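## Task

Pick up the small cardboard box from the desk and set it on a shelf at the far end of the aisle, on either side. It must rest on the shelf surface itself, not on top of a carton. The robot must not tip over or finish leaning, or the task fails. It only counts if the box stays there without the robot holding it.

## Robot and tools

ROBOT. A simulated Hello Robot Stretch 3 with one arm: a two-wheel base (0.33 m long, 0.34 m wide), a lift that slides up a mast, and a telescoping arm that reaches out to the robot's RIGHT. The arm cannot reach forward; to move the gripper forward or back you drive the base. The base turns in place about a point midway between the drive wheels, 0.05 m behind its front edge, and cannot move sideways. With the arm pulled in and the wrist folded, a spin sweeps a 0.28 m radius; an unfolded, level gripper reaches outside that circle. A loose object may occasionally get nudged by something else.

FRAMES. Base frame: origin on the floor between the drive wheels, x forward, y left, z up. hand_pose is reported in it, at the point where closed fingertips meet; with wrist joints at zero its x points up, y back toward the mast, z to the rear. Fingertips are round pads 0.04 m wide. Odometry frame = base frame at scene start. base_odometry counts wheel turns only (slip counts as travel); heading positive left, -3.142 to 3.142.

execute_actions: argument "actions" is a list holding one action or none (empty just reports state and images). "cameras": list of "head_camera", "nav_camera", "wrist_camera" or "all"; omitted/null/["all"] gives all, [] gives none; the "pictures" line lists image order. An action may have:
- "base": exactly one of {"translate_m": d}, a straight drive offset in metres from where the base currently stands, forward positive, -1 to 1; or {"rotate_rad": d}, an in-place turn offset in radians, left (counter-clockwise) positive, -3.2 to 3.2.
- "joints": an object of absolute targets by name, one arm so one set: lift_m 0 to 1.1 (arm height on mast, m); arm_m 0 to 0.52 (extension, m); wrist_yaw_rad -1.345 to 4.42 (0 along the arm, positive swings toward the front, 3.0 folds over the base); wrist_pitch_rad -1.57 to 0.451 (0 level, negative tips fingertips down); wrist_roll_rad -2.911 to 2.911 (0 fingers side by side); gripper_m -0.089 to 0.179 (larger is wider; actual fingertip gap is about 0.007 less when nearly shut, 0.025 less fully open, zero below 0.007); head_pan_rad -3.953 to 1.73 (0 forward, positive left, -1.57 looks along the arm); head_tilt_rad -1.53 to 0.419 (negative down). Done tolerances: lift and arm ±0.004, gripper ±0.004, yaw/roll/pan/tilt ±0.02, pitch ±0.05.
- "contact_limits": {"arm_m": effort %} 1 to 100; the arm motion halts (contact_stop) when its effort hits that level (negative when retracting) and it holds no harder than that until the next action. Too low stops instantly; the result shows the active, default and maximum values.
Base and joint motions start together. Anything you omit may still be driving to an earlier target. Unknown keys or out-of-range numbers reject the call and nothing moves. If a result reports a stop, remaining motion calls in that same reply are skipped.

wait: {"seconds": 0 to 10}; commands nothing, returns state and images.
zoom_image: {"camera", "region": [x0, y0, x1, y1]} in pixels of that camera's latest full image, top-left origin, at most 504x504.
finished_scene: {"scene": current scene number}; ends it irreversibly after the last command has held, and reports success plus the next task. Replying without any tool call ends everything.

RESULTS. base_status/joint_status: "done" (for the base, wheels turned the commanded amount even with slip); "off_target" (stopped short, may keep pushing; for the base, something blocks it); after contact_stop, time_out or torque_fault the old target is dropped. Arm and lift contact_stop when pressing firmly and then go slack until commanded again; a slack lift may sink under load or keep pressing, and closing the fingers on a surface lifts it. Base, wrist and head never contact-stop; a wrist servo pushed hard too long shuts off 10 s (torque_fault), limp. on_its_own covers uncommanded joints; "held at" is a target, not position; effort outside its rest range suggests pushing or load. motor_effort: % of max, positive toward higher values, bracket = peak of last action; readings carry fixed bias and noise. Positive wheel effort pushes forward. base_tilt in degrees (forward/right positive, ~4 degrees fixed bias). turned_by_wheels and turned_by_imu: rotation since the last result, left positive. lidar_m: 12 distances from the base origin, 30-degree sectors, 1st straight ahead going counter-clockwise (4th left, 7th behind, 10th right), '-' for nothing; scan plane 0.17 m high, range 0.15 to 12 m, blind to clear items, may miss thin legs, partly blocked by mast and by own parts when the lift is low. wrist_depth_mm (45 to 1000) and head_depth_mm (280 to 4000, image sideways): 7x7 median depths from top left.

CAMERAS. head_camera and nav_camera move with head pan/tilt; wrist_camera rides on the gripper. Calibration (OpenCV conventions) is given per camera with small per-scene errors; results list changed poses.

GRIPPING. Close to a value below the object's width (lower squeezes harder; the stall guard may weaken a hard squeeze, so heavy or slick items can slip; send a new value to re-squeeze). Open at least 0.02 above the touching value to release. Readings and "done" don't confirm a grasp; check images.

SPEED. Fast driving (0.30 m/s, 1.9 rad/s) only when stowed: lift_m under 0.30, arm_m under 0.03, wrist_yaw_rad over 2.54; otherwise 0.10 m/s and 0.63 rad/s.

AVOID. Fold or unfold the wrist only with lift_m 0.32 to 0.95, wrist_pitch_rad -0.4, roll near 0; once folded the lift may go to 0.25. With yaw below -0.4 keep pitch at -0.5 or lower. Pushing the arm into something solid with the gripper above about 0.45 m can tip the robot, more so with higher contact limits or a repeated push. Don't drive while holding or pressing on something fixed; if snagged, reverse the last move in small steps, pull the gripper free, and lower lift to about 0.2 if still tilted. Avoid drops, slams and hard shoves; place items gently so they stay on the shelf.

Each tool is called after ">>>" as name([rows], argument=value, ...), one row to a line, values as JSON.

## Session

>>> execute_actions(actions=[])

Scene clock: 0.00 s.
base_odometry: x=+0.000 y=+0.000 heading=+0.000 (m, m, rad; odometry frame)
turned_by_wheels: +0.000 (rad since the last result)
turned_by_imu: +0.000 (rad since the last result)
base_tilt: forward=+2.0 right=-0.6 (deg)
lidar_m: 1.42 1.91 1.28 1.16 1.19 1.46 1.00 1.01 1.42 2.58 2.60 2.02
head_depth_mm: 1916 1998 1958 1967 1968 1342 1920 / 1913 1992 1947 1935 1929 1356 1881 / 1894 1969 1933 1922 1898 1262 1873 / 1882 1920 1935 1881 1879 1267 1821 / 1888 1897 1880 1896 1857 1827 1833 / 1881 1897 1875 1850 1840 1835 1802 / 1867 1877 1859 1840 1830 1808 1787
base_status: not commanded
joint_positions: lift_m=+0.555 arm_m=+0.000 wrist_yaw_rad=+3.051 wrist_pitch_rad=-0.348 wrist_roll_rad=+0.011 gripper_m=+0.037 head_pan_rad=+0.016 head_tilt_rad=-0.010
joint_status: not commanded
motor_effort: left_wheel=+0 right_wheel=+0 lift_m=+35 arm_m=+0 wrist_yaw_rad=+0 wrist_pitch_rad=+7 wrist_roll_rad=+0 gripper_m=+0 head_pan_rad=+0 head_tilt_rad=+2 (%)
hand_pose: x=-0.0001 y=+0.0863 z=+0.5837 quat_wxyz=(+0.155, +0.705, +0.090, +0.686) (m; base frame)
wrist_depth_mm: 971 - - - - - - / - - - - - - - / - - - - - - - / - - - - - - - / - - - - - - - / 860 871 - 913 932 937 946 / 737 743 748 766 775 791 807
pictures: head_camera (sideways: a quarter turn clockwise sets it upright), nav_camera (sideways: a quarter turn counterclockwise sets it upright), wrist_camera
camera_calibration (this result's frames):
head_camera: T_world_to_cam=[[0.021609, 0.0195869, -0.999575, 1.32533], [-0.0625589, 0.997875, 0.0182012, -0.0149822], [0.997807, 0.062139, 0.0227884, -0.075619], [0, 0, 0, 1]] pos_world=[0.0458768, -0.00630989, 1.32676]
nav_camera: T_world_to_cam=[[-0.0122683, -0.00105355, 0.999924, -1.25976], [0.0356322, -0.999365, -0.000615781, 0.0506655], [0.99929, 0.0356219, 0.012298, -0.0628182], [0, 0, 0, 1]] pos_world=[0.0455132, 0.0515438, 1.26046]
wrist_camera: T_world_to_cam=[[0.997983, -0.0613357, 0.0163491, -0.00405995], [-0.0149739, -0.477766, -0.87836, 0.592187], [0.0616858, 0.876343, -0.477721, 0.366269], [0, 0, 0, 1]] pos_world=[-0.00967451, -0.0382998, 0.695194]
Images, in order (width x height): head_camera 896x504, nav_camera 672x504, wrist_camera 644x364.

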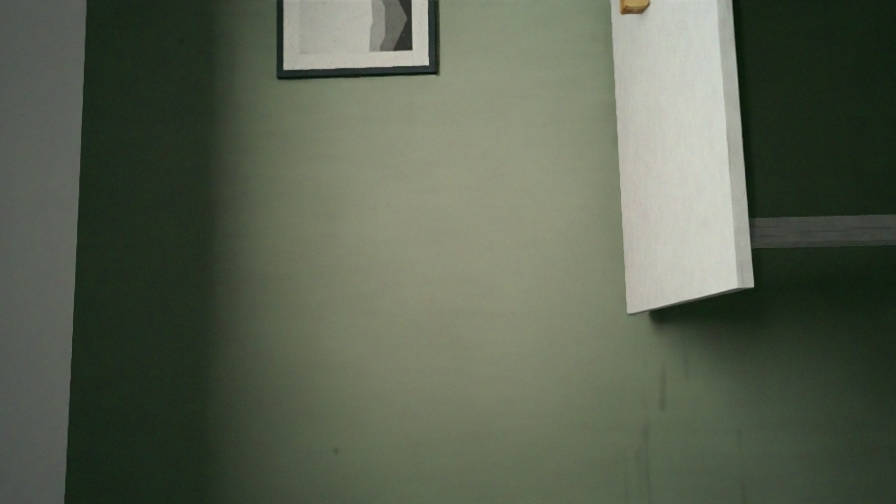

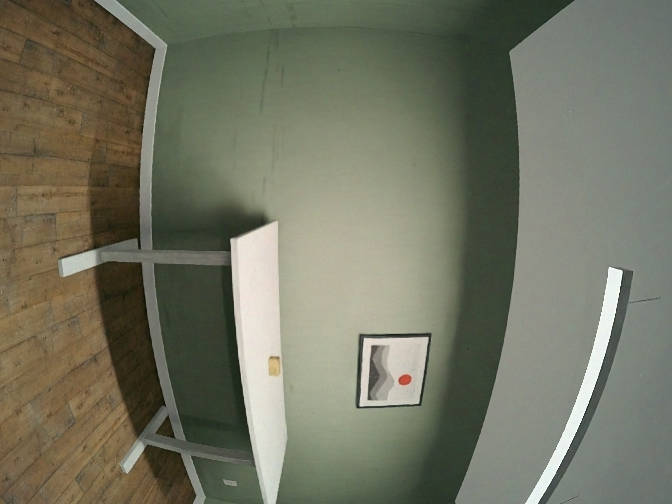

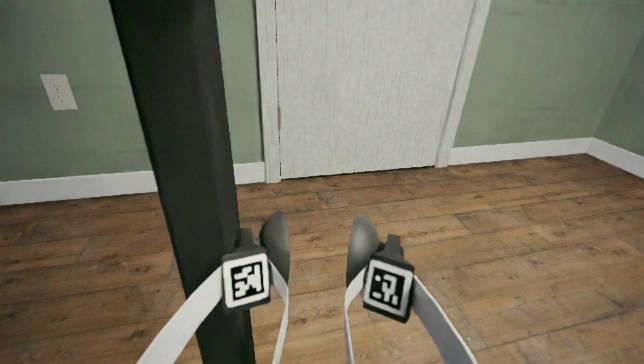

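>>> execute_actions([
  {"joints": {"head_pan_rad": -0.35, "head_tilt_rad": -0.45}},
], cameras=["head_camera", "nav_camera"])

Scene clock: 2.07 s.
base_odometry: x=+0.000 y=+0.000 heading=+0.000 (m, m, rad; odometry frame)
turned_by_wheels: +0.000 (rad since the last result)
turned_by_imu: +0.000 (rad since the last result)
base_tilt: forward=+2.1 right=-0.6 (deg)
lidar_m: 1.43 1.90 1.28 1.16 1.19 1.46 1.00 1.01 1.42 2.58 2.60 2.03
head_depth_mm: 2192 2371 1992 2703 2242 1799 1458 / 2062 2233 1884 2566 2370 1821 1464 / 1984 2117 1704 2457 2390 1826 1475 / 1877 2024 1609 2286 2348 1815 1480 / 1767 1905 1764 2158 2261 1856 1492 / 1724 1815 1818 2030 2187 1857 1452 / 1643 1739 1772 1425 2016 1756 1511
base_status: not commanded
joint_positions: lift_m=+0.555 arm_m=+0.000 wrist_yaw_rad=+3.051 wrist_pitch_rad=-0.348 wrist_roll_rad=+0.011 gripper_m=+0.037 head_pan_rad=-0.343 head_tilt_rad=-0.444
joint_status: all done
motor_effort: left_wheel=+0(0) right_wheel=+0(0) lift_m=+35(35) arm_m=-1(1) wrist_yaw_rad=+0(1) wrist_pitch_rad=+7(7) wrist_roll_rad=+0(0) gripper_m=+1(1) head_pan_rad=-3(30) head_tilt_rad=-2(24) (%)
hand_pose: x=-0.0001 y=+0.0863 z=+0.5837 quat_wxyz=(+0.155, +0.705, +0.090, +0.686) (m; base frame)
wrist_depth_mm: 985 - - - - - - / - - - - - - - / - - - - - - - / - - - - - - - / - - - - - - - / 882 872 - 907 945 952 937 / 735 742 748 768 754 785 817
pictures: head_camera (sideways: a quarter turn clockwise sets it upright), nav_camera (sideways: a quarter turn counterclockwise sets it upright)
camera_calibration (this result's frames):
head_camera: T_world_to_cam=[[-0.370351, 0.152581, -0.916275, 1.21873], [0.303266, 0.952226, 0.0359895, -0.0403566], [0.877992, -0.264546, -0.39893, 0.474035], [0, 0, 0, 1]] pos_world=[0.0473958, -0.0221209, 1.30725]
nav_camera: T_world_to_cam=[[0.384906, -0.13826, 0.912541, -1.14787], [-0.319692, -0.947482, -0.00870938, 0.0633673], [0.86582, -0.28838, -0.408892, 0.486225], [0, 0, 0, 1]] pos_world=[0.0410957, 0.0415524, 1.24684]
Images, in order (width x height): head_camera 896x504, nav_camera 672x504.

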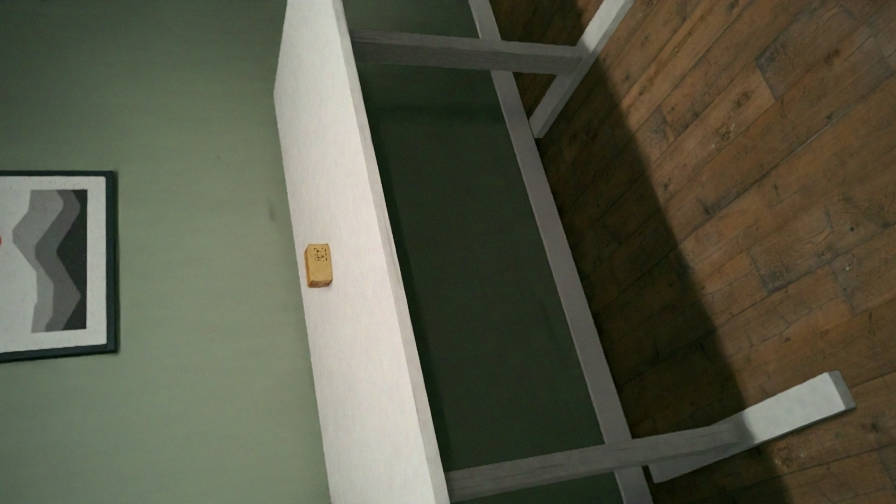

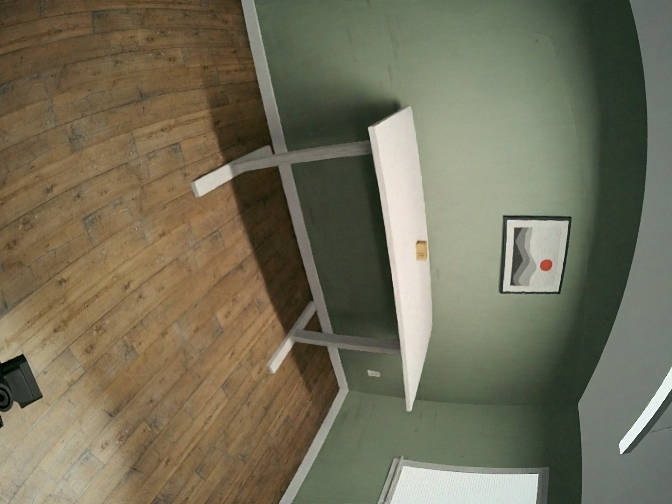

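>>> zoom_image(camera="head_camera", region=[260, 200, 440, 330])

Region (260, 200, 440, 330) of head_camera's 896x504 image, scaled by 2.800, with more detail than that image has.

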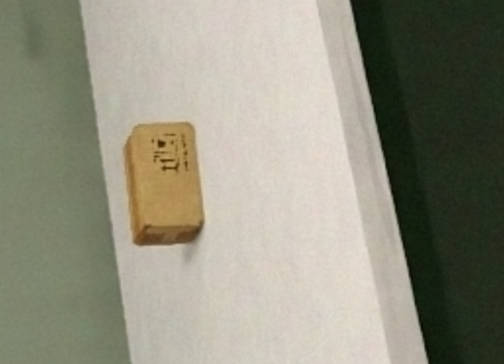

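>>> execute_actions([
  {"base": {"rotate_rad": -0.6}, "joints": {"lift_m": 0.75, "wrist_pitch_rad": -0.4, "head_pan_rad": 0.3, "head_tilt_rad": -0.4}},
], cameras=["head_camera", "nav_camera"])

Scene clock: 10.97 s.
base_odometry: x=+0.000 y=+0.000 heading=-0.600 (m, m, rad; odometry frame)
turned_by_wheels: -0.600 (rad since the last result)
turned_by_imu: -0.604 (rad since the last result)
base_tilt: forward=+2.1 right=-0.7 (deg)
lidar_m: 2.02 1.43 1.90 1.33 1.16 1.19 1.39 1.00 1.00 1.42 2.57 2.58
head_depth_mm: 2174 2329 1964 2553 2285 1862 1503 / 2065 2198 2002 2508 2533 1892 1508 / 1917 2090 2048 2340 2427 1897 1512 / 1841 1985 1996 2224 2338 1915 1528 / 1760 1898 1916 2081 2245 1909 1539 / 1715 1799 1855 1371 2124 1871 1498 / 1648 1717 1791 1267 1946 1880 1537
base_status: done
joint_positions: lift_m=+0.750 arm_m=+0.000 wrist_yaw_rad=+3.051 wrist_pitch_rad=-0.414 wrist_roll_rad=+0.011 gripper_m=+0.037 head_pan_rad=+0.293 head_tilt_rad=-0.409
joint_status: all done
motor_effort: left_wheel=+4(8) right_wheel=-5(9) lift_m=+42(44) arm_m=+0(0) wrist_yaw_rad=+1(0) wrist_pitch_rad=+7(7) wrist_roll_rad=+0(0) gripper_m=-1(0) head_pan_rad=+3(40) head_tilt_rad=+4(8) (%)
hand_pose: x=-0.0008 y=+0.0786 z=+0.7633 quat_wxyz=(+0.178, +0.701, +0.113, +0.681) (m; base frame)
wrist_depth_mm: 875 988 - - - - - / 920 - - - - - - / 989 - - - - - - / - - - - - - - / - - - - - - - / - - - - - - - / 906 900 916 940 929 958 957
pictures: head_camera (sideways: a quarter turn clockwise sets it upright), nav_camera (sideways: a quarter turn counterclockwise sets it upright)
camera_calibration (this result's frames):
head_camera: T_world_to_cam=[[-0.357253, -0.087631, -0.929888, 1.23641], [-0.322472, 0.945941, 0.0347465, -0.034923], [0.876574, 0.312277, -0.366199, 0.431448], [0, 0, 0, 1]] pos_world=[0.052253, 0.00665188, 1.30893]
nav_camera: T_world_to_cam=[[0.360585, 0.107832, 0.926472, -1.1659], [0.305522, -0.952151, -0.00808876, 0.0587459], [0.881269, 0.285974, -0.376276, 0.443687], [0, 0, 0, 1]] pos_world=[0.0114496, 0.0547733, 1.2476]
Images, in order (width x height): head_camera 896x504, nav_camera 672x504.

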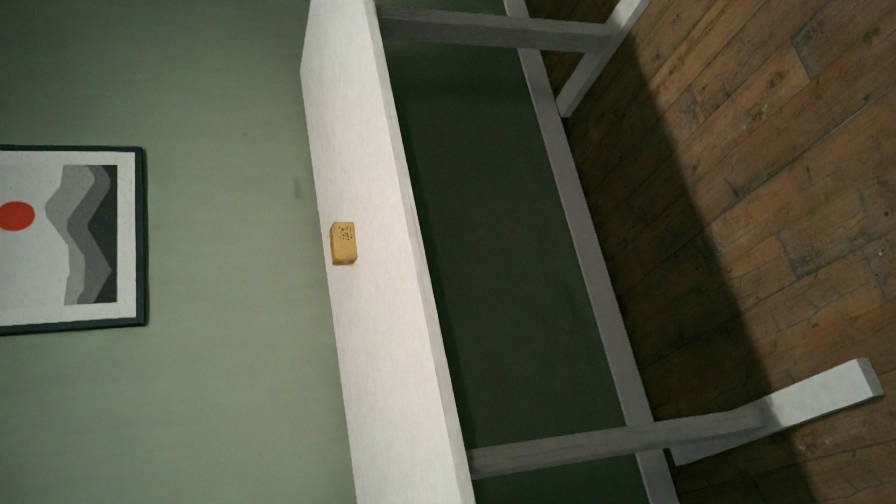

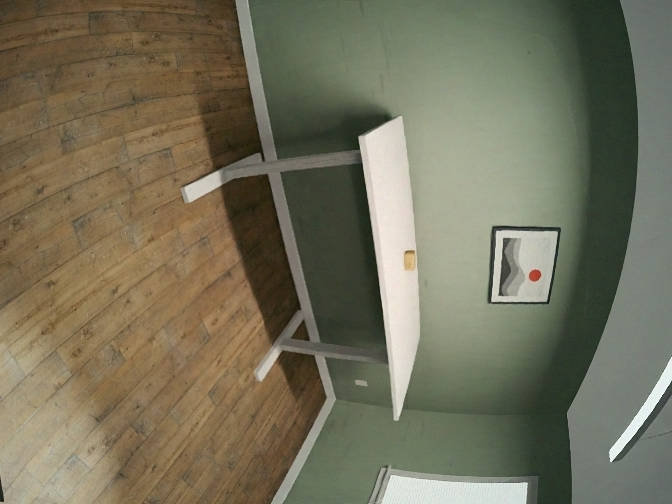

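>>> execute_actions(actions=[])

Scene clock: 12.27 s.
base_odometry: x=+0.000 y=+0.000 heading=-0.600 (m, m, rad; odometry frame)
turned_by_wheels: +0.000 (rad since the last result)
turned_by_imu: +0.000 (rad since the last result)
base_tilt: forward=+2.2 right=-0.6 (deg)
lidar_m: 2.03 1.42 1.90 1.34 1.16 1.19 1.39 1.00 1.00 1.42 2.58 2.58
head_depth_mm: 2164 2303 1952 2576 2272 1882 1510 / 2054 2169 2012 2510 2522 1900 1518 / 1932 2070 2063 2327 2440 1896 1511 / 1849 1965 2036 2219 2338 1908 1524 / 1781 1877 1919 2079 2252 1924 1540 / 1711 1797 1869 1368 2115 1876 1495 / 1639 1706 1785 1270 1959 1890 1557
base_status: done
joint_positions: lift_m=+0.750 arm_m=+0.000 wrist_yaw_rad=+3.051 wrist_pitch_rad=-0.414 wrist_roll_rad=+0.011 gripper_m=+0.037 head_pan_rad=+0.293 head_tilt_rad=-0.409
joint_status: all done
motor_effort: left_wheel=+4(8) right_wheel=-5(9) lift_m=+42(44) arm_m=+0(0) wrist_yaw_rad=+0(0) wrist_pitch_rad=+7(7) wrist_roll_rad=+0(0) gripper_m=+0(0) head_pan_rad=+4(40) head_tilt_rad=+4(8) (%)
hand_pose: x=-0.0008 y=+0.0786 z=+0.7633 quat_wxyz=(+0.178, +0.701, +0.113, +0.681) (m; base frame)
wrist_depth_mm: 896 - - - - - - / 927 - - - - - - / 978 - - - - - - / - - - - - - - / - - - - - - - / - - - - - - - / 902 905 915 936 949 967 974
pictures: head_camera (sideways: a quarter turn clockwise sets it upright), nav_camera (sideways: a quarter turn counterclockwise sets it upright), wrist_camera
camera_calibration (this result's frames):
head_camera: T_world_to_cam=[[-0.357253, -0.0876311, -0.929888, 1.23641], [-0.322473, 0.945941, 0.0347465, -0.034923], [0.876574, 0.312277, -0.366198, 0.431448], [0, 0, 0, 1]] pos_world=[0.052253, 0.00665189, 1.30893]
nav_camera: T_world_to_cam=[[0.360585, 0.107832, 0.926472, -1.1659], [0.305522, -0.952151, -0.00808876, 0.0587459], [0.881269, 0.285975, -0.376276, 0.443687], [0, 0, 0, 1]] pos_world=[0.0114496, 0.0547733, 1.2476]
wrist_camera: T_world_to_cam=[[0.998072, -0.0603815, 0.0143768, -0.00535008], [-0.0201474, -0.53424, -0.845092, 0.72531], [0.0587086, 0.843173, -0.534427, 0.504771], [0, 0, 0, 1]] pos_world=[-0.00968153, -0.0384423, 0.882794]
Images, in order (width x height): head_camera 896x504, nav_camera 672x504, wrist_camera 644x364.

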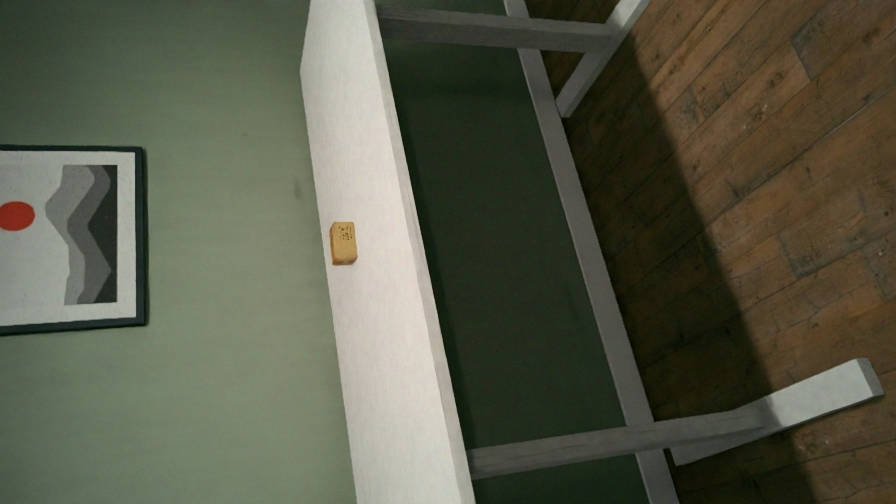

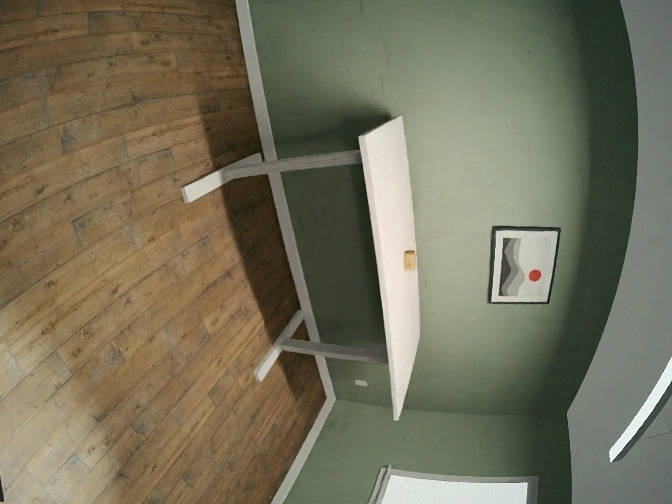

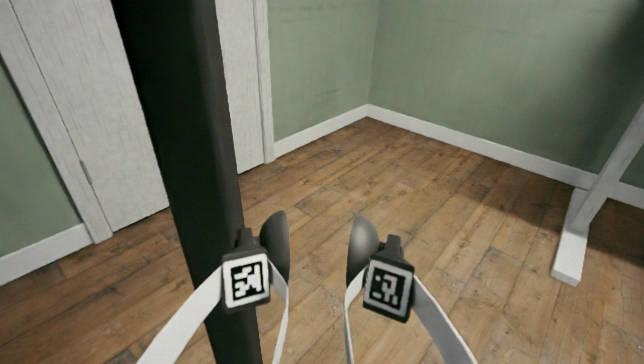

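>>> execute_actions([
  {"base": {"translate_m": 0.3}, "joints": {"lift_m": 0.93, "wrist_yaw_rad": 1.57, "wrist_pitch_rad": -0.4, "head_pan_rad": -2.5, "head_tilt_rad": -0.35}},
], cameras=["head_camera", "nav_camera"])

Scene clock: 19.10 s.
base_odometry: x=+0.248 y=-0.169 heading=-0.600 (m, m, rad; odometry frame)
turned_by_wheels: +0.000 (rad since the last result)
turned_by_imu: +0.002 (rad since the last result)
base_tilt: forward=+2.3 right=-0.6 (deg)
lidar_m: 1.73 1.19 1.20 1.60 1.37 1.37 1.63 1.22 1.22 1.46 2.37 2.37
head_depth_mm: 2889 3075 3222 3361 2747 1995 1580 / 2816 3028 3147 3383 2730 2004 1604 / 1080 1145 1207 1276 1358 1442 1505 / 1069 1121 1171 1257 1327 1420 1497 / 1057 1111 1179 1238 1316 1397 1477 / 1049 1104 1161 1231 1327 1908 1736 / 2676 2827 3026 3180 2866 2067 1708
base_status: done
joint_positions: lift_m=+0.930 arm_m=+0.000 wrist_yaw_rad=+1.572 wrist_pitch_rad=-0.415 wrist_roll_rad=+0.011 gripper_m=+0.037 head_pan_rad=-2.493 head_tilt_rad=-0.359
joint_status: all done
motor_effort: left_wheel=+3(9) right_wheel=-5(5) lift_m=+42(44) arm_m=-1(0) wrist_yaw_rad=-2(4) wrist_pitch_rad=+7(8) wrist_roll_rad=+0(0) gripper_m=+0(1) head_pan_rad=-4(47) head_tilt_rad=+4(10) (%)
hand_pose: x=+0.2034 y=-0.1453 z=+0.9431 quat_wxyz=(+0.590, +0.595, -0.389, +0.383) (m; base frame)
wrist_depth_mm: 772 - - - - - - / - - - - - - - / - - - - - - - / - - - - - - - / - - - - - - - / - - - - - - - / - - - - - - -
pictures: head_camera (sideways: a quarter turn clockwise sets it upright), nav_camera (sideways: a quarter turn counterclockwise sets it upright)
camera_calibration (this result's frames):
head_camera: T_world_to_cam=[[0.267462, 0.178669, -0.946859, 1.25475], [0.633203, -0.773284, 0.032947, -0.038412], [-0.726304, -0.608366, -0.319957, 0.381047], [0, 0, 0, 1]] pos_world=[-0.0345202, -0.0220724, 1.31126]
nav_camera: T_world_to_cam=[[-0.263671, -0.19886, 0.943892, -1.18483], [-0.61845, 0.785791, -0.0072096, 0.063238], [-0.740269, -0.585651, -0.330175, 0.393583], [0, 0, 0, 1]] pos_world=[0.0180611, -0.0548048, 1.24876]
Images, in order (width x height): head_camera 896x504, nav_camera 672x504.

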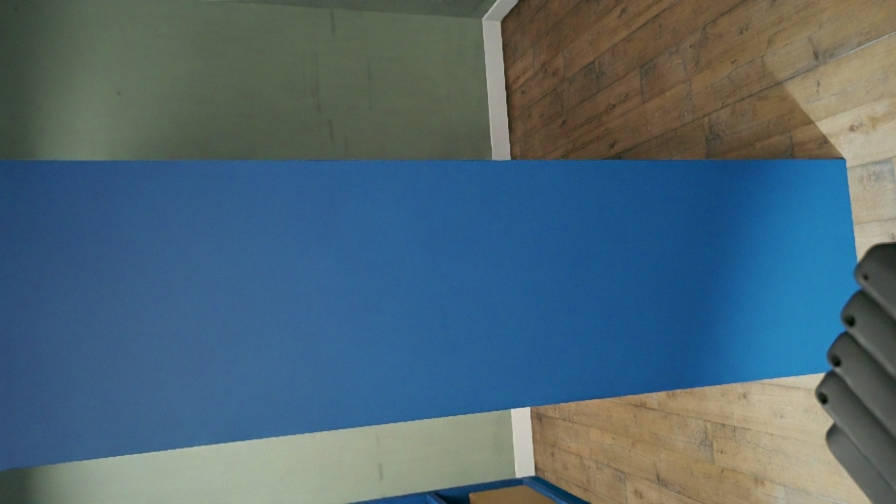

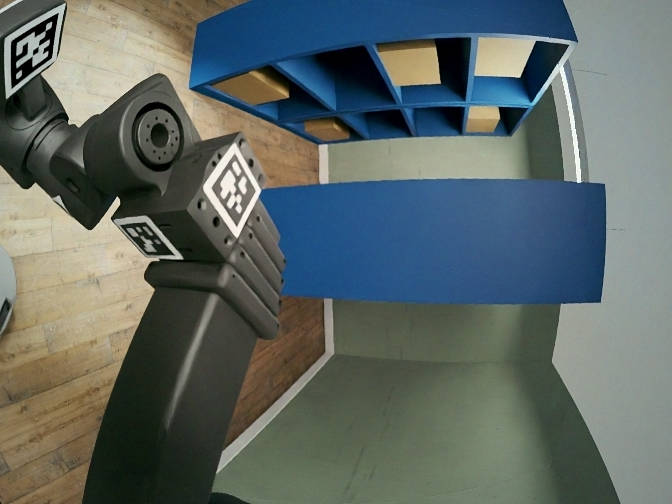

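>>> execute_actions([
  {"base": {"translate_m": 0.74}, "joints": {"lift_m": 1.07, "wrist_pitch_rad": -0.3, "gripper_m": 0.14, "head_pan_rad": 0.8, "head_tilt_rad": -0.5}},
], cameras=["head_camera", "nav_camera"])

Scene clock: 29.43 s.
base_odometry: x=+0.859 y=-0.587 heading=-0.599 (m, m, rad; odometry frame)
turned_by_wheels: +0.000 (rad since the last result)
turned_by_imu: +0.004 (rad since the last result)
base_tilt: forward=+2.2 right=-0.7 (deg)
lidar_m: 0.98 1.15 1.15 0.83 1.89 1.89 2.24 1.79 1.78 2.12 1.86 1.86
head_depth_mm: 958 1029 1097 808 584 459 1302 / 963 1034 1100 818 587 459 1305 / 967 1041 1112 745 592 463 1313 / 972 1040 1108 791 596 465 1324 / 974 1044 1118 842 602 468 1324 / 977 1052 1131 851 606 472 1336 / 986 1058 1138 862 609 475 1320
base_status: done
joint_positions: lift_m=+1.070 arm_m=+0.000 wrist_yaw_rad=+1.572 wrist_pitch_rad=-0.323 wrist_roll_rad=+0.011 gripper_m=+0.140 head_pan_rad=+0.793 head_tilt_rad=-0.494
joint_status: all done
motor_effort: left_wheel=+2(9) right_wheel=-4(5) lift_m=+42(44) arm_m=-1(0) wrist_yaw_rad=-2(2) wrist_pitch_rad=+12(14) wrist_roll_rad=+0(0) gripper_m=+1(83) head_pan_rad=+3(47) head_tilt_rad=-3(16) (%)
hand_pose: x=+0.2140 y=-0.1453 z=+1.1043 quat_wxyz=(+0.572, +0.576, -0.416, +0.410) (m; base frame)
wrist_depth_mm: 886 - - - - - - / 930 - - - - - - / 740 757 781 824 - - - / 520 531 538 - - - - / 398 423 - - - - - / 355 - - - - - - / - - - - - - -
pictures: head_camera (sideways: a quarter turn clockwise sets it upright), nav_camera (sideways: a quarter turn counterclockwise sets it upright)
camera_calibration (this result's frames):
head_camera: T_world_to_cam=[[-0.326088, -0.303553, -0.895278, 1.19106], [-0.73431, 0.677769, 0.0376537, -0.0361916], [0.595362, 0.66969, -0.443914, 0.534296], [0, 0, 0, 1]] pos_world=[0.0437151, 0.0282672, 1.30488]
nav_camera: T_world_to_cam=[[0.319101, 0.322649, 0.891107, -1.1195], [0.724048, -0.689683, -0.00955989, 0.0581071], [0.611497, 0.648255, -0.453692, 0.546073], [0, 0, 0, 1]] pos_world=[-0.01876, 0.0472873, 1.2459]
Images, in order (width x height): head_camera 896x504, nav_camera 672x504.

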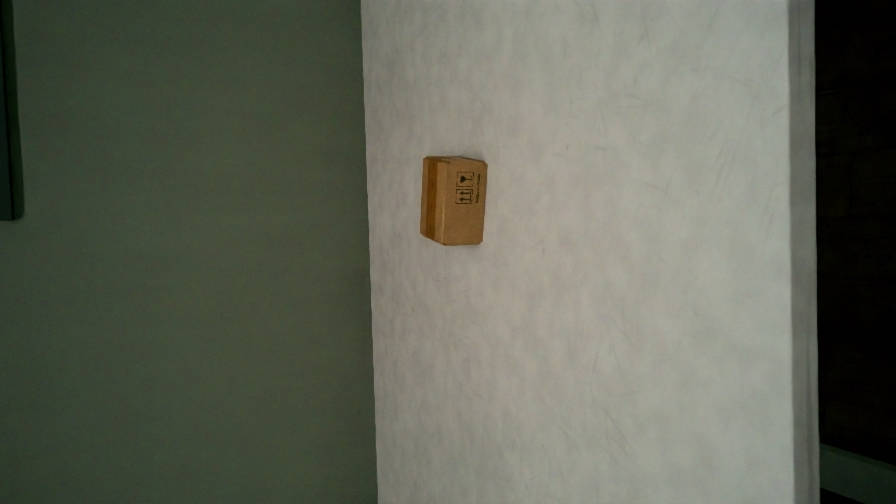

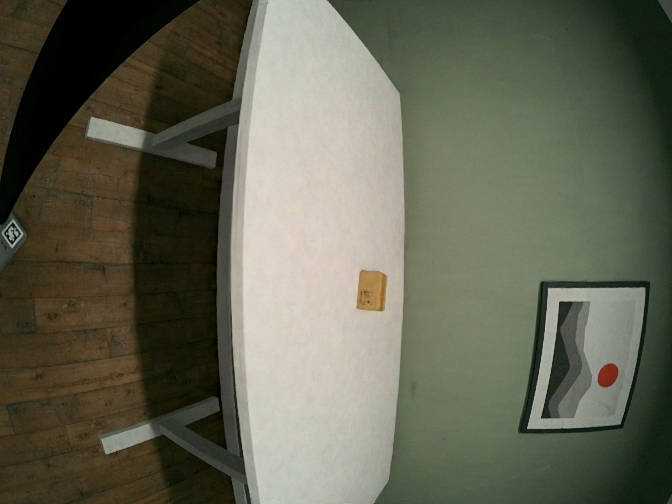

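>>> zoom_image(camera="head_camera", region=[380, 120, 540, 280])

Region (380, 120, 540, 280) of head_camera's 896x504 image, scaled by 3.150, with more detail than that image has.

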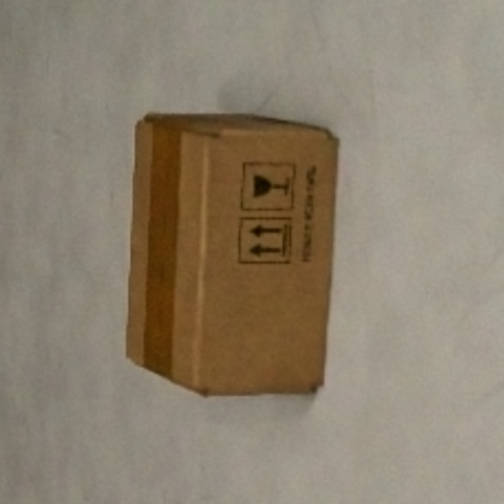

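>>> execute_actions([
  {"base": {"rotate_rad": 2.40}, "joints": {"lift_m": 1.07, "arm_m": 0.36, "wrist_yaw_rad": -0.22, "wrist_pitch_rad": -0.48, "gripper_m": 0.175, "head_pan_rad": -1.65, "head_tilt_rad": -0.5}},
])

Scene clock: 38.60 s.
base_odometry: x=+0.859 y=-0.587 heading=+1.800 (m, m, rad; odometry frame)
turned_by_wheels: +2.400 (rad since the last result)
turned_by_imu: +2.418 (rad since the last result)
base_tilt: forward=+2.2 right=-0.6 (deg)
lidar_m: 1.89 2.00 1.78 1.78 1.87 1.89 1.85 0.98 1.17 1.15 0.83 1.77
head_depth_mm: 969 - 1121 803 582 456 1335 / 974 - 1116 813 587 460 1350 / 972 - - 751 590 462 1356 / 973 - - 750 597 466 1359 / 971 1052 1118 842 601 467 1355 / 975 1048 1126 853 606 471 1331 / 980 1052 1138 860 611 475 1341
base_status: done
joint_positions: lift_m=+1.070 arm_m=+0.360 wrist_yaw_rad=-0.219 wrist_pitch_rad=-0.492 wrist_roll_rad=+0.011 gripper_m=+0.175 head_pan_rad=-1.643 head_tilt_rad=-0.494
joint_status: all done
motor_effort: left_wheel=-3(8) right_wheel=+4(10) lift_m=+42(41) arm_m=+2(1) wrist_yaw_rad=-1(4) wrist_pitch_rad=+6(12) wrist_roll_rad=+0(0) gripper_m=+1(84) head_pan_rad=-3(49) head_tilt_rad=-2(3) (%)
hand_pose: x=-0.0681 y=-0.7140 z=+1.0661 quat_wxyz=(+0.659, +0.095, -0.704, -0.247) (m; base frame)
wrist_depth_mm: 458 470 492 510 532 536 564 / 509 523 536 559 583 603 625 / 472 486 494 512 509 529 553 / 378 382 391 403 401 410 418 / 322 326 324 330 331 340 339 / - 269 268 221 281 284 292 / 229 237 234 203 246 242 249
pictures: head_camera (sideways: a quarter turn clockwise sets it upright), nav_camera (sideways: a quarter turn counterclockwise sets it upright), wrist_camera
camera_calibration (this result's frames):
head_camera: T_world_to_cam=[[0.051403, 0.442914, -0.895089, 1.18851], [0.998499, -0.0397595, 0.0376675, -0.0467798], [-0.0189048, -0.895682, -0.444293, 0.538537], [0, 0, 0, 1]] pos_world=[-0.00420266, -0.0459119, 1.30486]
nav_camera: T_world_to_cam=[[-0.033701, -0.452918, 0.890915, -1.1171], [-0.998414, 0.0554716, -0.00956705, 0.0686235], [-0.0450874, -0.889825, -0.454069, 0.550569], [0, 0, 0, 1]] pos_world=[0.0556911, -0.0198512, 1.24589]
wrist_camera: T_world_to_cam=[[-0.98238, 0.186512, 0.0119565, 0.0535335], [0.102293, 0.590123, -0.800806, 1.32036], [-0.156416, -0.785473, -0.598804, 0.229954], [0, 0, 0, 1]] pos_world=[-0.046504, -0.608534, 1.19441]
Images, in order (width x height): head_camera 896x504, nav_camera 672x504, wrist_camera 644x364.

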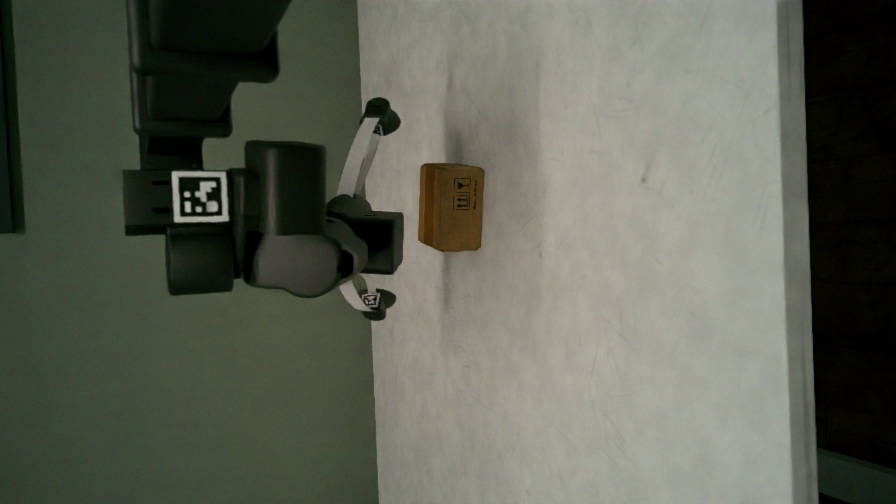

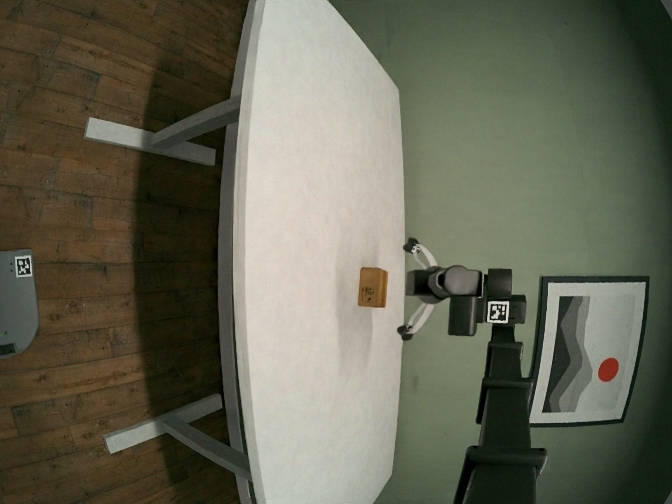

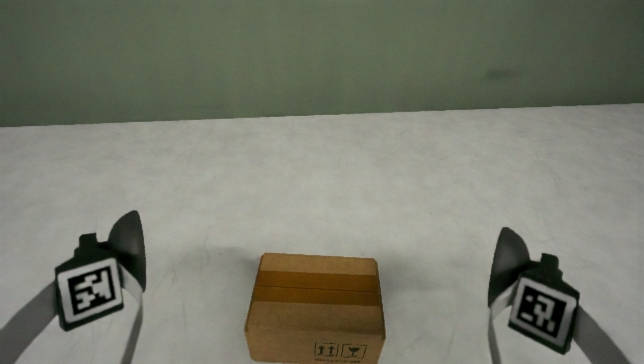

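>>> execute_actions([
  {"joints": {"lift_m": 0.986, "arm_m": 0.388}},
], cameras=["head_camera", "wrist_camera"])

Scene clock: 41.13 s.
base_odometry: x=+0.859 y=-0.587 heading=+1.800 (m, m, rad; odometry frame)
turned_by_wheels: +0.000 (rad since the last result)
turned_by_imu: +0.000 (rad since the last result)
base_tilt: forward=+2.1 right=-0.6 (deg)
lidar_m: 1.89 1.99 1.78 1.78 1.87 1.89 1.86 0.98 1.16 1.15 0.83 1.78
head_depth_mm: 967 1037 1104 - 582 456 1340 / 971 1041 - 768 587 460 1338 / 972 1045 - 738 591 462 1347 / 973 1046 1101 747 595 464 1344 / 974 1052 1119 840 602 468 1363 / 979 1054 1130 855 605 471 1328 / 979 1054 1140 859 611 473 1334
base_status: not commanded
joint_positions: lift_m=+0.986 arm_m=+0.388 wrist_yaw_rad=-0.219 wrist_pitch_rad=-0.493 wrist_roll_rad=+0.011 gripper_m=+0.175 head_pan_rad=-1.643 head_tilt_rad=-0.494
joint_status: all done
motor_effort: left_wheel=-3(3) right_wheel=+4(4) lift_m=+27(37) arm_m=+2(2) wrist_yaw_rad=-1(1) wrist_pitch_rad=+6(6) wrist_roll_rad=+0(0) gripper_m=+0(0) head_pan_rad=-3(4) head_tilt_rad=-2(2) (%)
hand_pose: x=-0.0681 y=-0.7419 z=+0.9826 quat_wxyz=(+0.659, +0.095, -0.704, -0.247) (m; base frame)
wrist_depth_mm: 432 445 464 479 496 509 534 / 414 428 437 444 461 476 491 / 307 314 324 329 334 344 356 / 247 253 254 260 262 267 271 / 205 212 198 146 154 221 221 / - 176 131 127 129 185 188 / 151 155 151 143 146 158 164
pictures: head_camera (sideways: a quarter turn clockwise sets it upright), wrist_camera
camera_calibration (this result's frames):
head_camera: T_world_to_cam=[[0.051403, 0.442914, -0.895089, 1.18851], [0.998499, -0.0397595, 0.0376675, -0.0467797], [-0.0189048, -0.895682, -0.444293, 0.538536], [0, 0, 0, 1]] pos_world=[-0.00420266, -0.0459119, 1.30486]
wrist_camera: T_world_to_cam=[[-0.982381, 0.186506, 0.0119378, 0.0597675], [0.102397, 0.590589, -0.80045, 1.26989], [-0.156339, -0.785124, -0.599281, 0.158733], [0, 0, 0, 1]] pos_world=[-0.0465022, -0.636507, 1.1109]
Images, in order (width x height): head_camera 896x504, wrist_camera 644x364.

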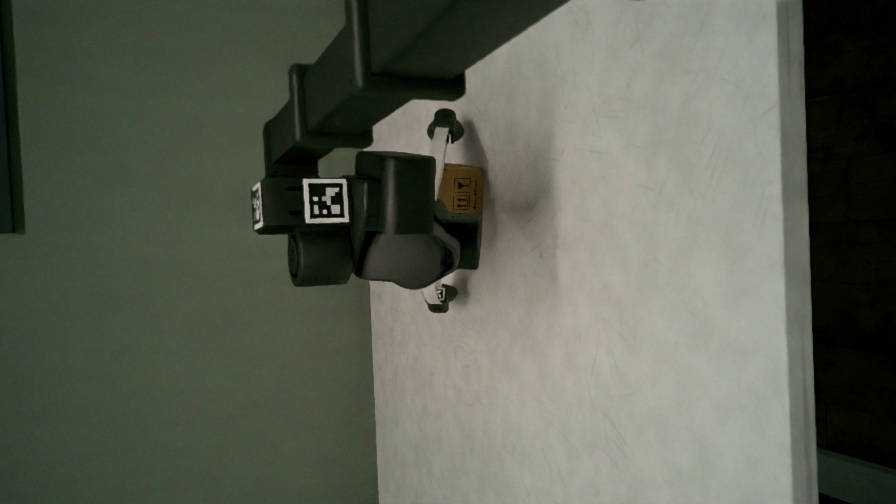

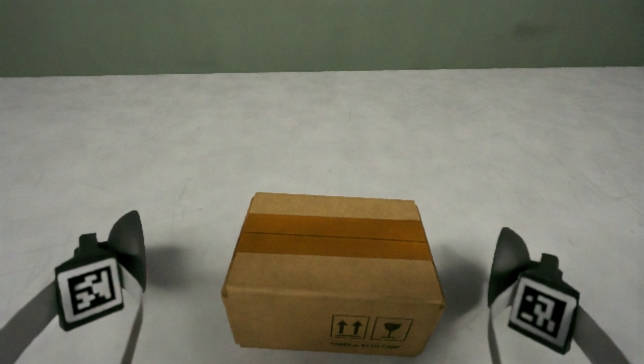

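>>> execute_actions([
  {"joints": {"lift_m": 0.981, "gripper_m": 0.06}},
], cameras=["head_camera", "wrist_camera"])

Scene clock: 43.67 s.
base_odometry: x=+0.859 y=-0.587 heading=+1.800 (m, m, rad; odometry frame)
turned_by_wheels: +0.000 (rad since the last result)
turned_by_imu: +0.000 (rad since the last result)
base_tilt: forward=+2.1 right=-0.7 (deg)
lidar_m: 1.89 2.00 1.79 1.78 1.87 1.89 1.86 0.98 1.16 1.15 0.83 1.77
head_depth_mm: 964 1043 1108 - 561 457 1336 / 966 1042 - 772 587 459 1337 / 965 1039 - 741 593 461 1347 / 974 1046 1097 - 596 465 1349 / 975 1052 1127 842 600 468 1365 / 975 1053 1118 852 605 470 1341 / 984 1051 1139 861 611 475 1338
base_status: not commanded
joint_positions: lift_m=+0.981 arm_m=+0.388 wrist_yaw_rad=-0.220 wrist_pitch_rad=-0.493 wrist_roll_rad=+0.011 gripper_m=+0.061 head_pan_rad=-1.643 head_tilt_rad=-0.494
joint_status: all done
motor_effort: left_wheel=-4(4) right_wheel=+4(4) lift_m=+27(27) arm_m=+2(2) wrist_yaw_rad=-1(1) wrist_pitch_rad=+6(6) wrist_roll_rad=+0(0) gripper_m=-19(92) head_pan_rad=-3(4) head_tilt_rad=-2(2) (%)
hand_pose: x=-0.0682 y=-0.7419 z=+0.9775 quat_wxyz=(+0.659, +0.095, -0.704, -0.247) (m; base frame)
wrist_depth_mm: 430 450 469 487 501 518 535 / 400 413 427 429 443 451 478 / 300 305 311 320 324 332 340 / 239 243 244 169 254 259 266 / 199 203 139 139 146 215 216 / 171 176 135 127 125 180 182 / 152 148 152 147 150 155 158
pictures: head_camera (sideways: a quarter turn clockwise sets it upright), wrist_camera
camera_calibration (this result's frames):
head_camera: T_world_to_cam=[[0.0514031, 0.442914, -0.895089, 1.18851], [0.998499, -0.0397596, 0.0376675, -0.0467798], [-0.0189049, -0.895682, -0.444293, 0.538537], [0, 0, 0, 1]] pos_world=[-0.00420266, -0.0459119, 1.30486]
wrist_camera: T_world_to_cam=[[-0.982294, 0.186964, 0.0119363, 0.0600764], [0.102682, 0.590584, -0.800417, 1.26586], [-0.156699, -0.785019, -0.599325, 0.155827], [0, 0, 0, 1]] pos_world=[-0.0465506, -0.636502, 1.10589]
Images, in order (width x height): head_camera 896x504, wrist_camera 644x364.

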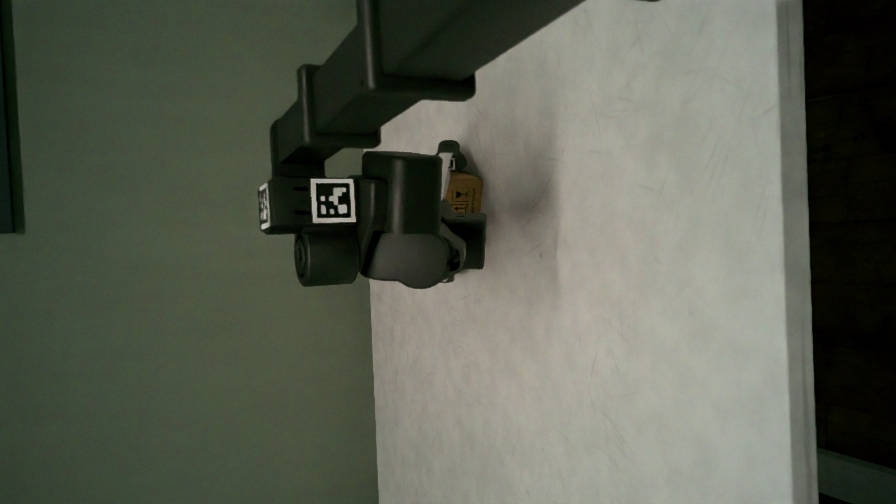

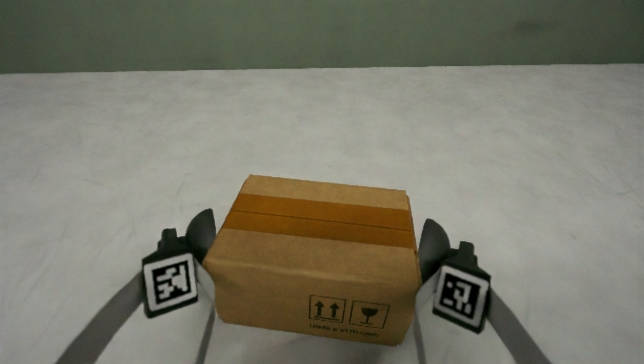

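>>> execute_actions([
  {"joints": {"lift_m": 1.03, "head_pan_rad": -1.65}},
], cameras=["wrist_camera"])

Scene clock: 45.27 s.
base_odometry: x=+0.859 y=-0.587 heading=+1.800 (m, m, rad; odometry frame)
turned_by_wheels: +0.000 (rad since the last result)
turned_by_imu: +0.000 (rad since the last result)
base_tilt: forward=+2.2 right=-0.6 (deg)
lidar_m: 1.88 2.00 1.78 1.78 1.87 1.89 1.86 0.98 1.17 1.15 0.83 1.77
head_depth_mm: 965 1029 - 800 582 456 1329 / 968 1030 1119 815 588 460 1346 / 969 1025 - 741 591 462 1349 / 977 1036 - 782 595 464 1349 / 971 1047 1115 839 601 467 1359 / 985 1046 1130 850 606 471 1340 / 980 1053 1144 861 611 474 1335
base_status: not commanded
joint_positions: lift_m=+1.030 arm_m=+0.388 wrist_yaw_rad=-0.220 wrist_pitch_rad=-0.501 wrist_roll_rad=+0.011 gripper_m=+0.061 head_pan_rad=-1.643 head_tilt_rad=-0.494
joint_status: all done
motor_effort: left_wheel=-4(4) right_wheel=+4(4) lift_m=+43(45) arm_m=+2(3) wrist_yaw_rad=+0(0) wrist_pitch_rad=+11(12) wrist_roll_rad=+0(0) gripper_m=-19(19) head_pan_rad=-3(2) head_tilt_rad=-2(2) (%)
hand_pose: x=-0.0679 y=-0.7407 z=+1.0241 quat_wxyz=(+0.658, +0.098, -0.703, -0.250) (m; base frame)
wrist_depth_mm: 434 451 461 482 502 521 543 / 471 493 500 524 536 566 585 / 387 393 406 409 415 426 436 / 308 311 318 325 327 333 342 / 259 261 140 141 149 277 279 / 222 230 135 127 125 236 238 / 199 194 192 148 192 201 205
pictures: wrist_camera
camera_calibration (this result's frames):
wrist_camera: T_world_to_cam=[[-0.982317, 0.186859, 0.0116657, 0.0597587], [0.104174, 0.597286, -0.795234, 1.30216], [-0.155565, -0.779957, -0.606191, 0.195585], [0, 0, 0, 1]] pos_world=[-0.0465226, -0.636381, 1.15339]
Images, in order (width x height): wrist_camera 644x364.

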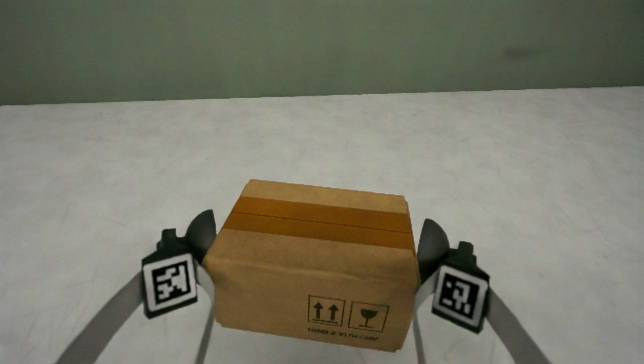

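>>> execute_actions([
  {"base": {"rotate_rad": 1.615}, "joints": {"lift_m": 1.04, "arm_m": 0.09, "wrist_yaw_rad": 1.57, "wrist_pitch_rad": -0.45, "head_pan_rad": -0.25, "head_tilt_rad": -0.35}},
])

Scene clock: 52.43 s.
base_odometry: x=+0.859 y=-0.587 heading=-2.868 (m, m, rad; odometry frame)
turned_by_wheels: +1.615 (rad since the last result)
turned_by_imu: +1.627 (rad since the last result)
base_tilt: forward=+2.2 right=-0.6 (deg)
lidar_m: 1.78 2.34 1.88 1.86 0.98 1.16 1.15 0.83 1.90 1.88 2.07 1.79
head_depth_mm: 1596 1671 1783 1903 2054 2020 1576 / 1579 1651 1769 1872 1979 1989 1576 / 1579 1678 1787 1881 2017 2020 1600 / 3215 3352 3627 3779 2791 2023 1598 / 3270 3448 3601 3784 2853 2050 1610 / 3190 3307 2667 2715 2302 1983 1622 / 1659 1611 1685 1765 1868 1960 1636
base_status: done
joint_positions: lift_m=+1.040 arm_m=+0.090 wrist_yaw_rad=+1.569 wrist_pitch_rad=-0.480 wrist_roll_rad=+0.011 gripper_m=+0.061 head_pan_rad=-0.257 head_tilt_rad=-0.359
joint_status: all done
motor_effort: left_wheel=-4(11) right_wheel=+5(13) lift_m=+43(45) arm_m=-3(4) wrist_yaw_rad=+1(5) wrist_pitch_rad=+15(18) wrist_roll_rad=+0(0) gripper_m=-19(19) head_pan_rad=+4(48) head_tilt_rad=+4(17) (%)
hand_pose: x=+0.1948 y=-0.2357 z=+1.0388 quat_wxyz=(+0.603, +0.606, -0.370, +0.363) (m; base frame)
wrist_depth_mm: - - - - - - - / - - - - - - - / - - - - - - - / - - - - - - - / - - 140 141 150 - - / - - 134 128 125 - - / - - - 149 - - -
pictures: head_camera (sideways: a quarter turn clockwise sets it upright), nav_camera (sideways: a quarter turn counterclockwise sets it upright), wrist_camera
camera_calibration (this result's frames):
head_camera: T_world_to_cam=[[-0.305517, 0.100175, -0.946903, 1.25831], [0.217739, 0.975451, 0.0329419, -0.035871], [0.926957, -0.196113, -0.319828, 0.370794], [0, 0, 0, 1]] pos_world=[0.0485338, -0.0183425, 1.31127]
nav_camera: T_world_to_cam=[[0.319066, -0.0847322, 0.943937, -1.18844], [-0.236688, -0.971559, -0.00720714, 0.0609061], [0.917701, -0.221119, -0.330047, 0.383302], [0, 0, 0, 1]] pos_world=[0.0418512, 0.0432299, 1.24876]
wrist_camera: T_world_to_cam=[[0.0296662, -0.999483, 0.0123622, -0.254186], [-0.588237, -0.0274564, -0.808222, 0.985985], [0.808144, 0.016705, -0.588748, 0.621096], [0, 0, 0, 1]] pos_world=[0.0855989, -0.237359, 1.16571]
Images, in order (width x height): head_camera 896x504, nav_camera 672x504, wrist_camera 644x364.

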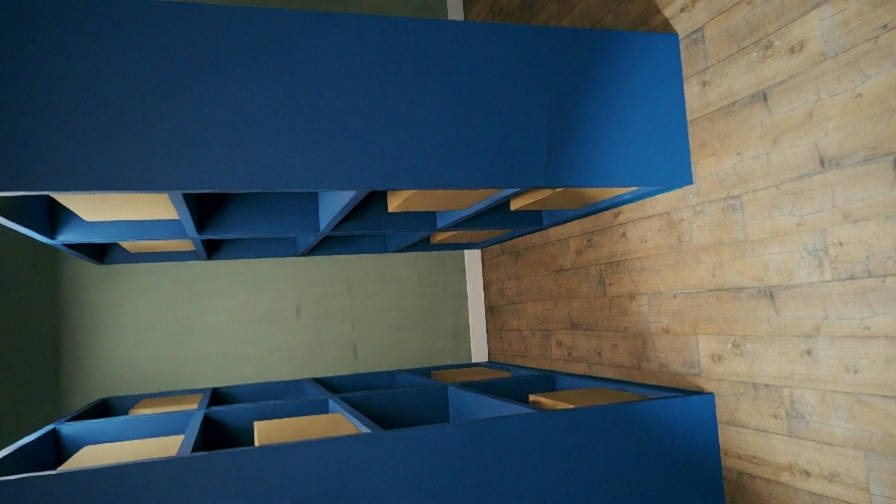

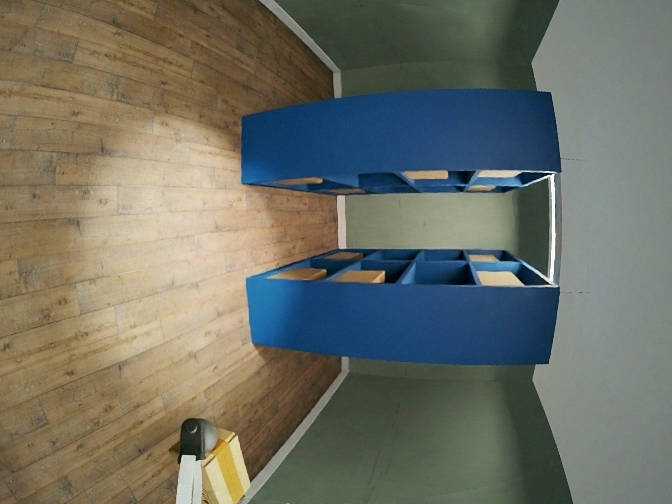

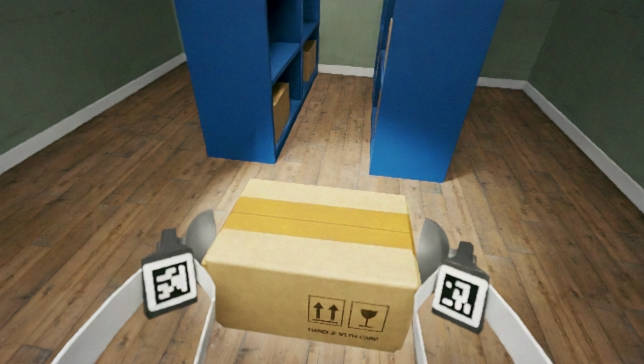

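>>> zoom_image(camera="head_camera", region=[40, 170, 544, 290])

>>> zoom_image(camera="head_camera", region=[40, 350, 544, 480])

Region (40, 170, 544, 290) of head_camera's 896x504 image, scaled by 1.000; it fills the top 120 rows of this view, and the rest is white.

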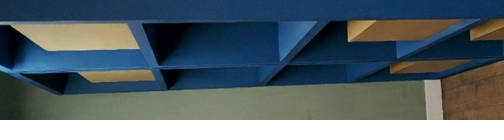

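Region (40, 350, 544, 480) of head_camera's 896x504 image, scaled by 1.000; it fills the top 130 rows of this view, and the rest is white.

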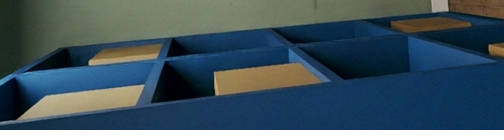

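>>> zoom_image(camera="head_camera", region=[280, 180, 540, 280])

Region (280, 180, 540, 280) of head_camera's 896x504 image, scaled by 1.938, with more detail than that image has; it fills the top 194 rows of this view, and the rest is white.

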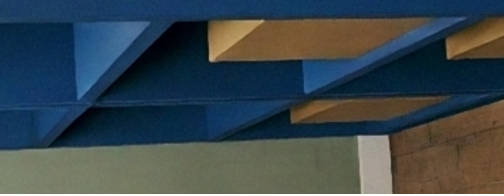

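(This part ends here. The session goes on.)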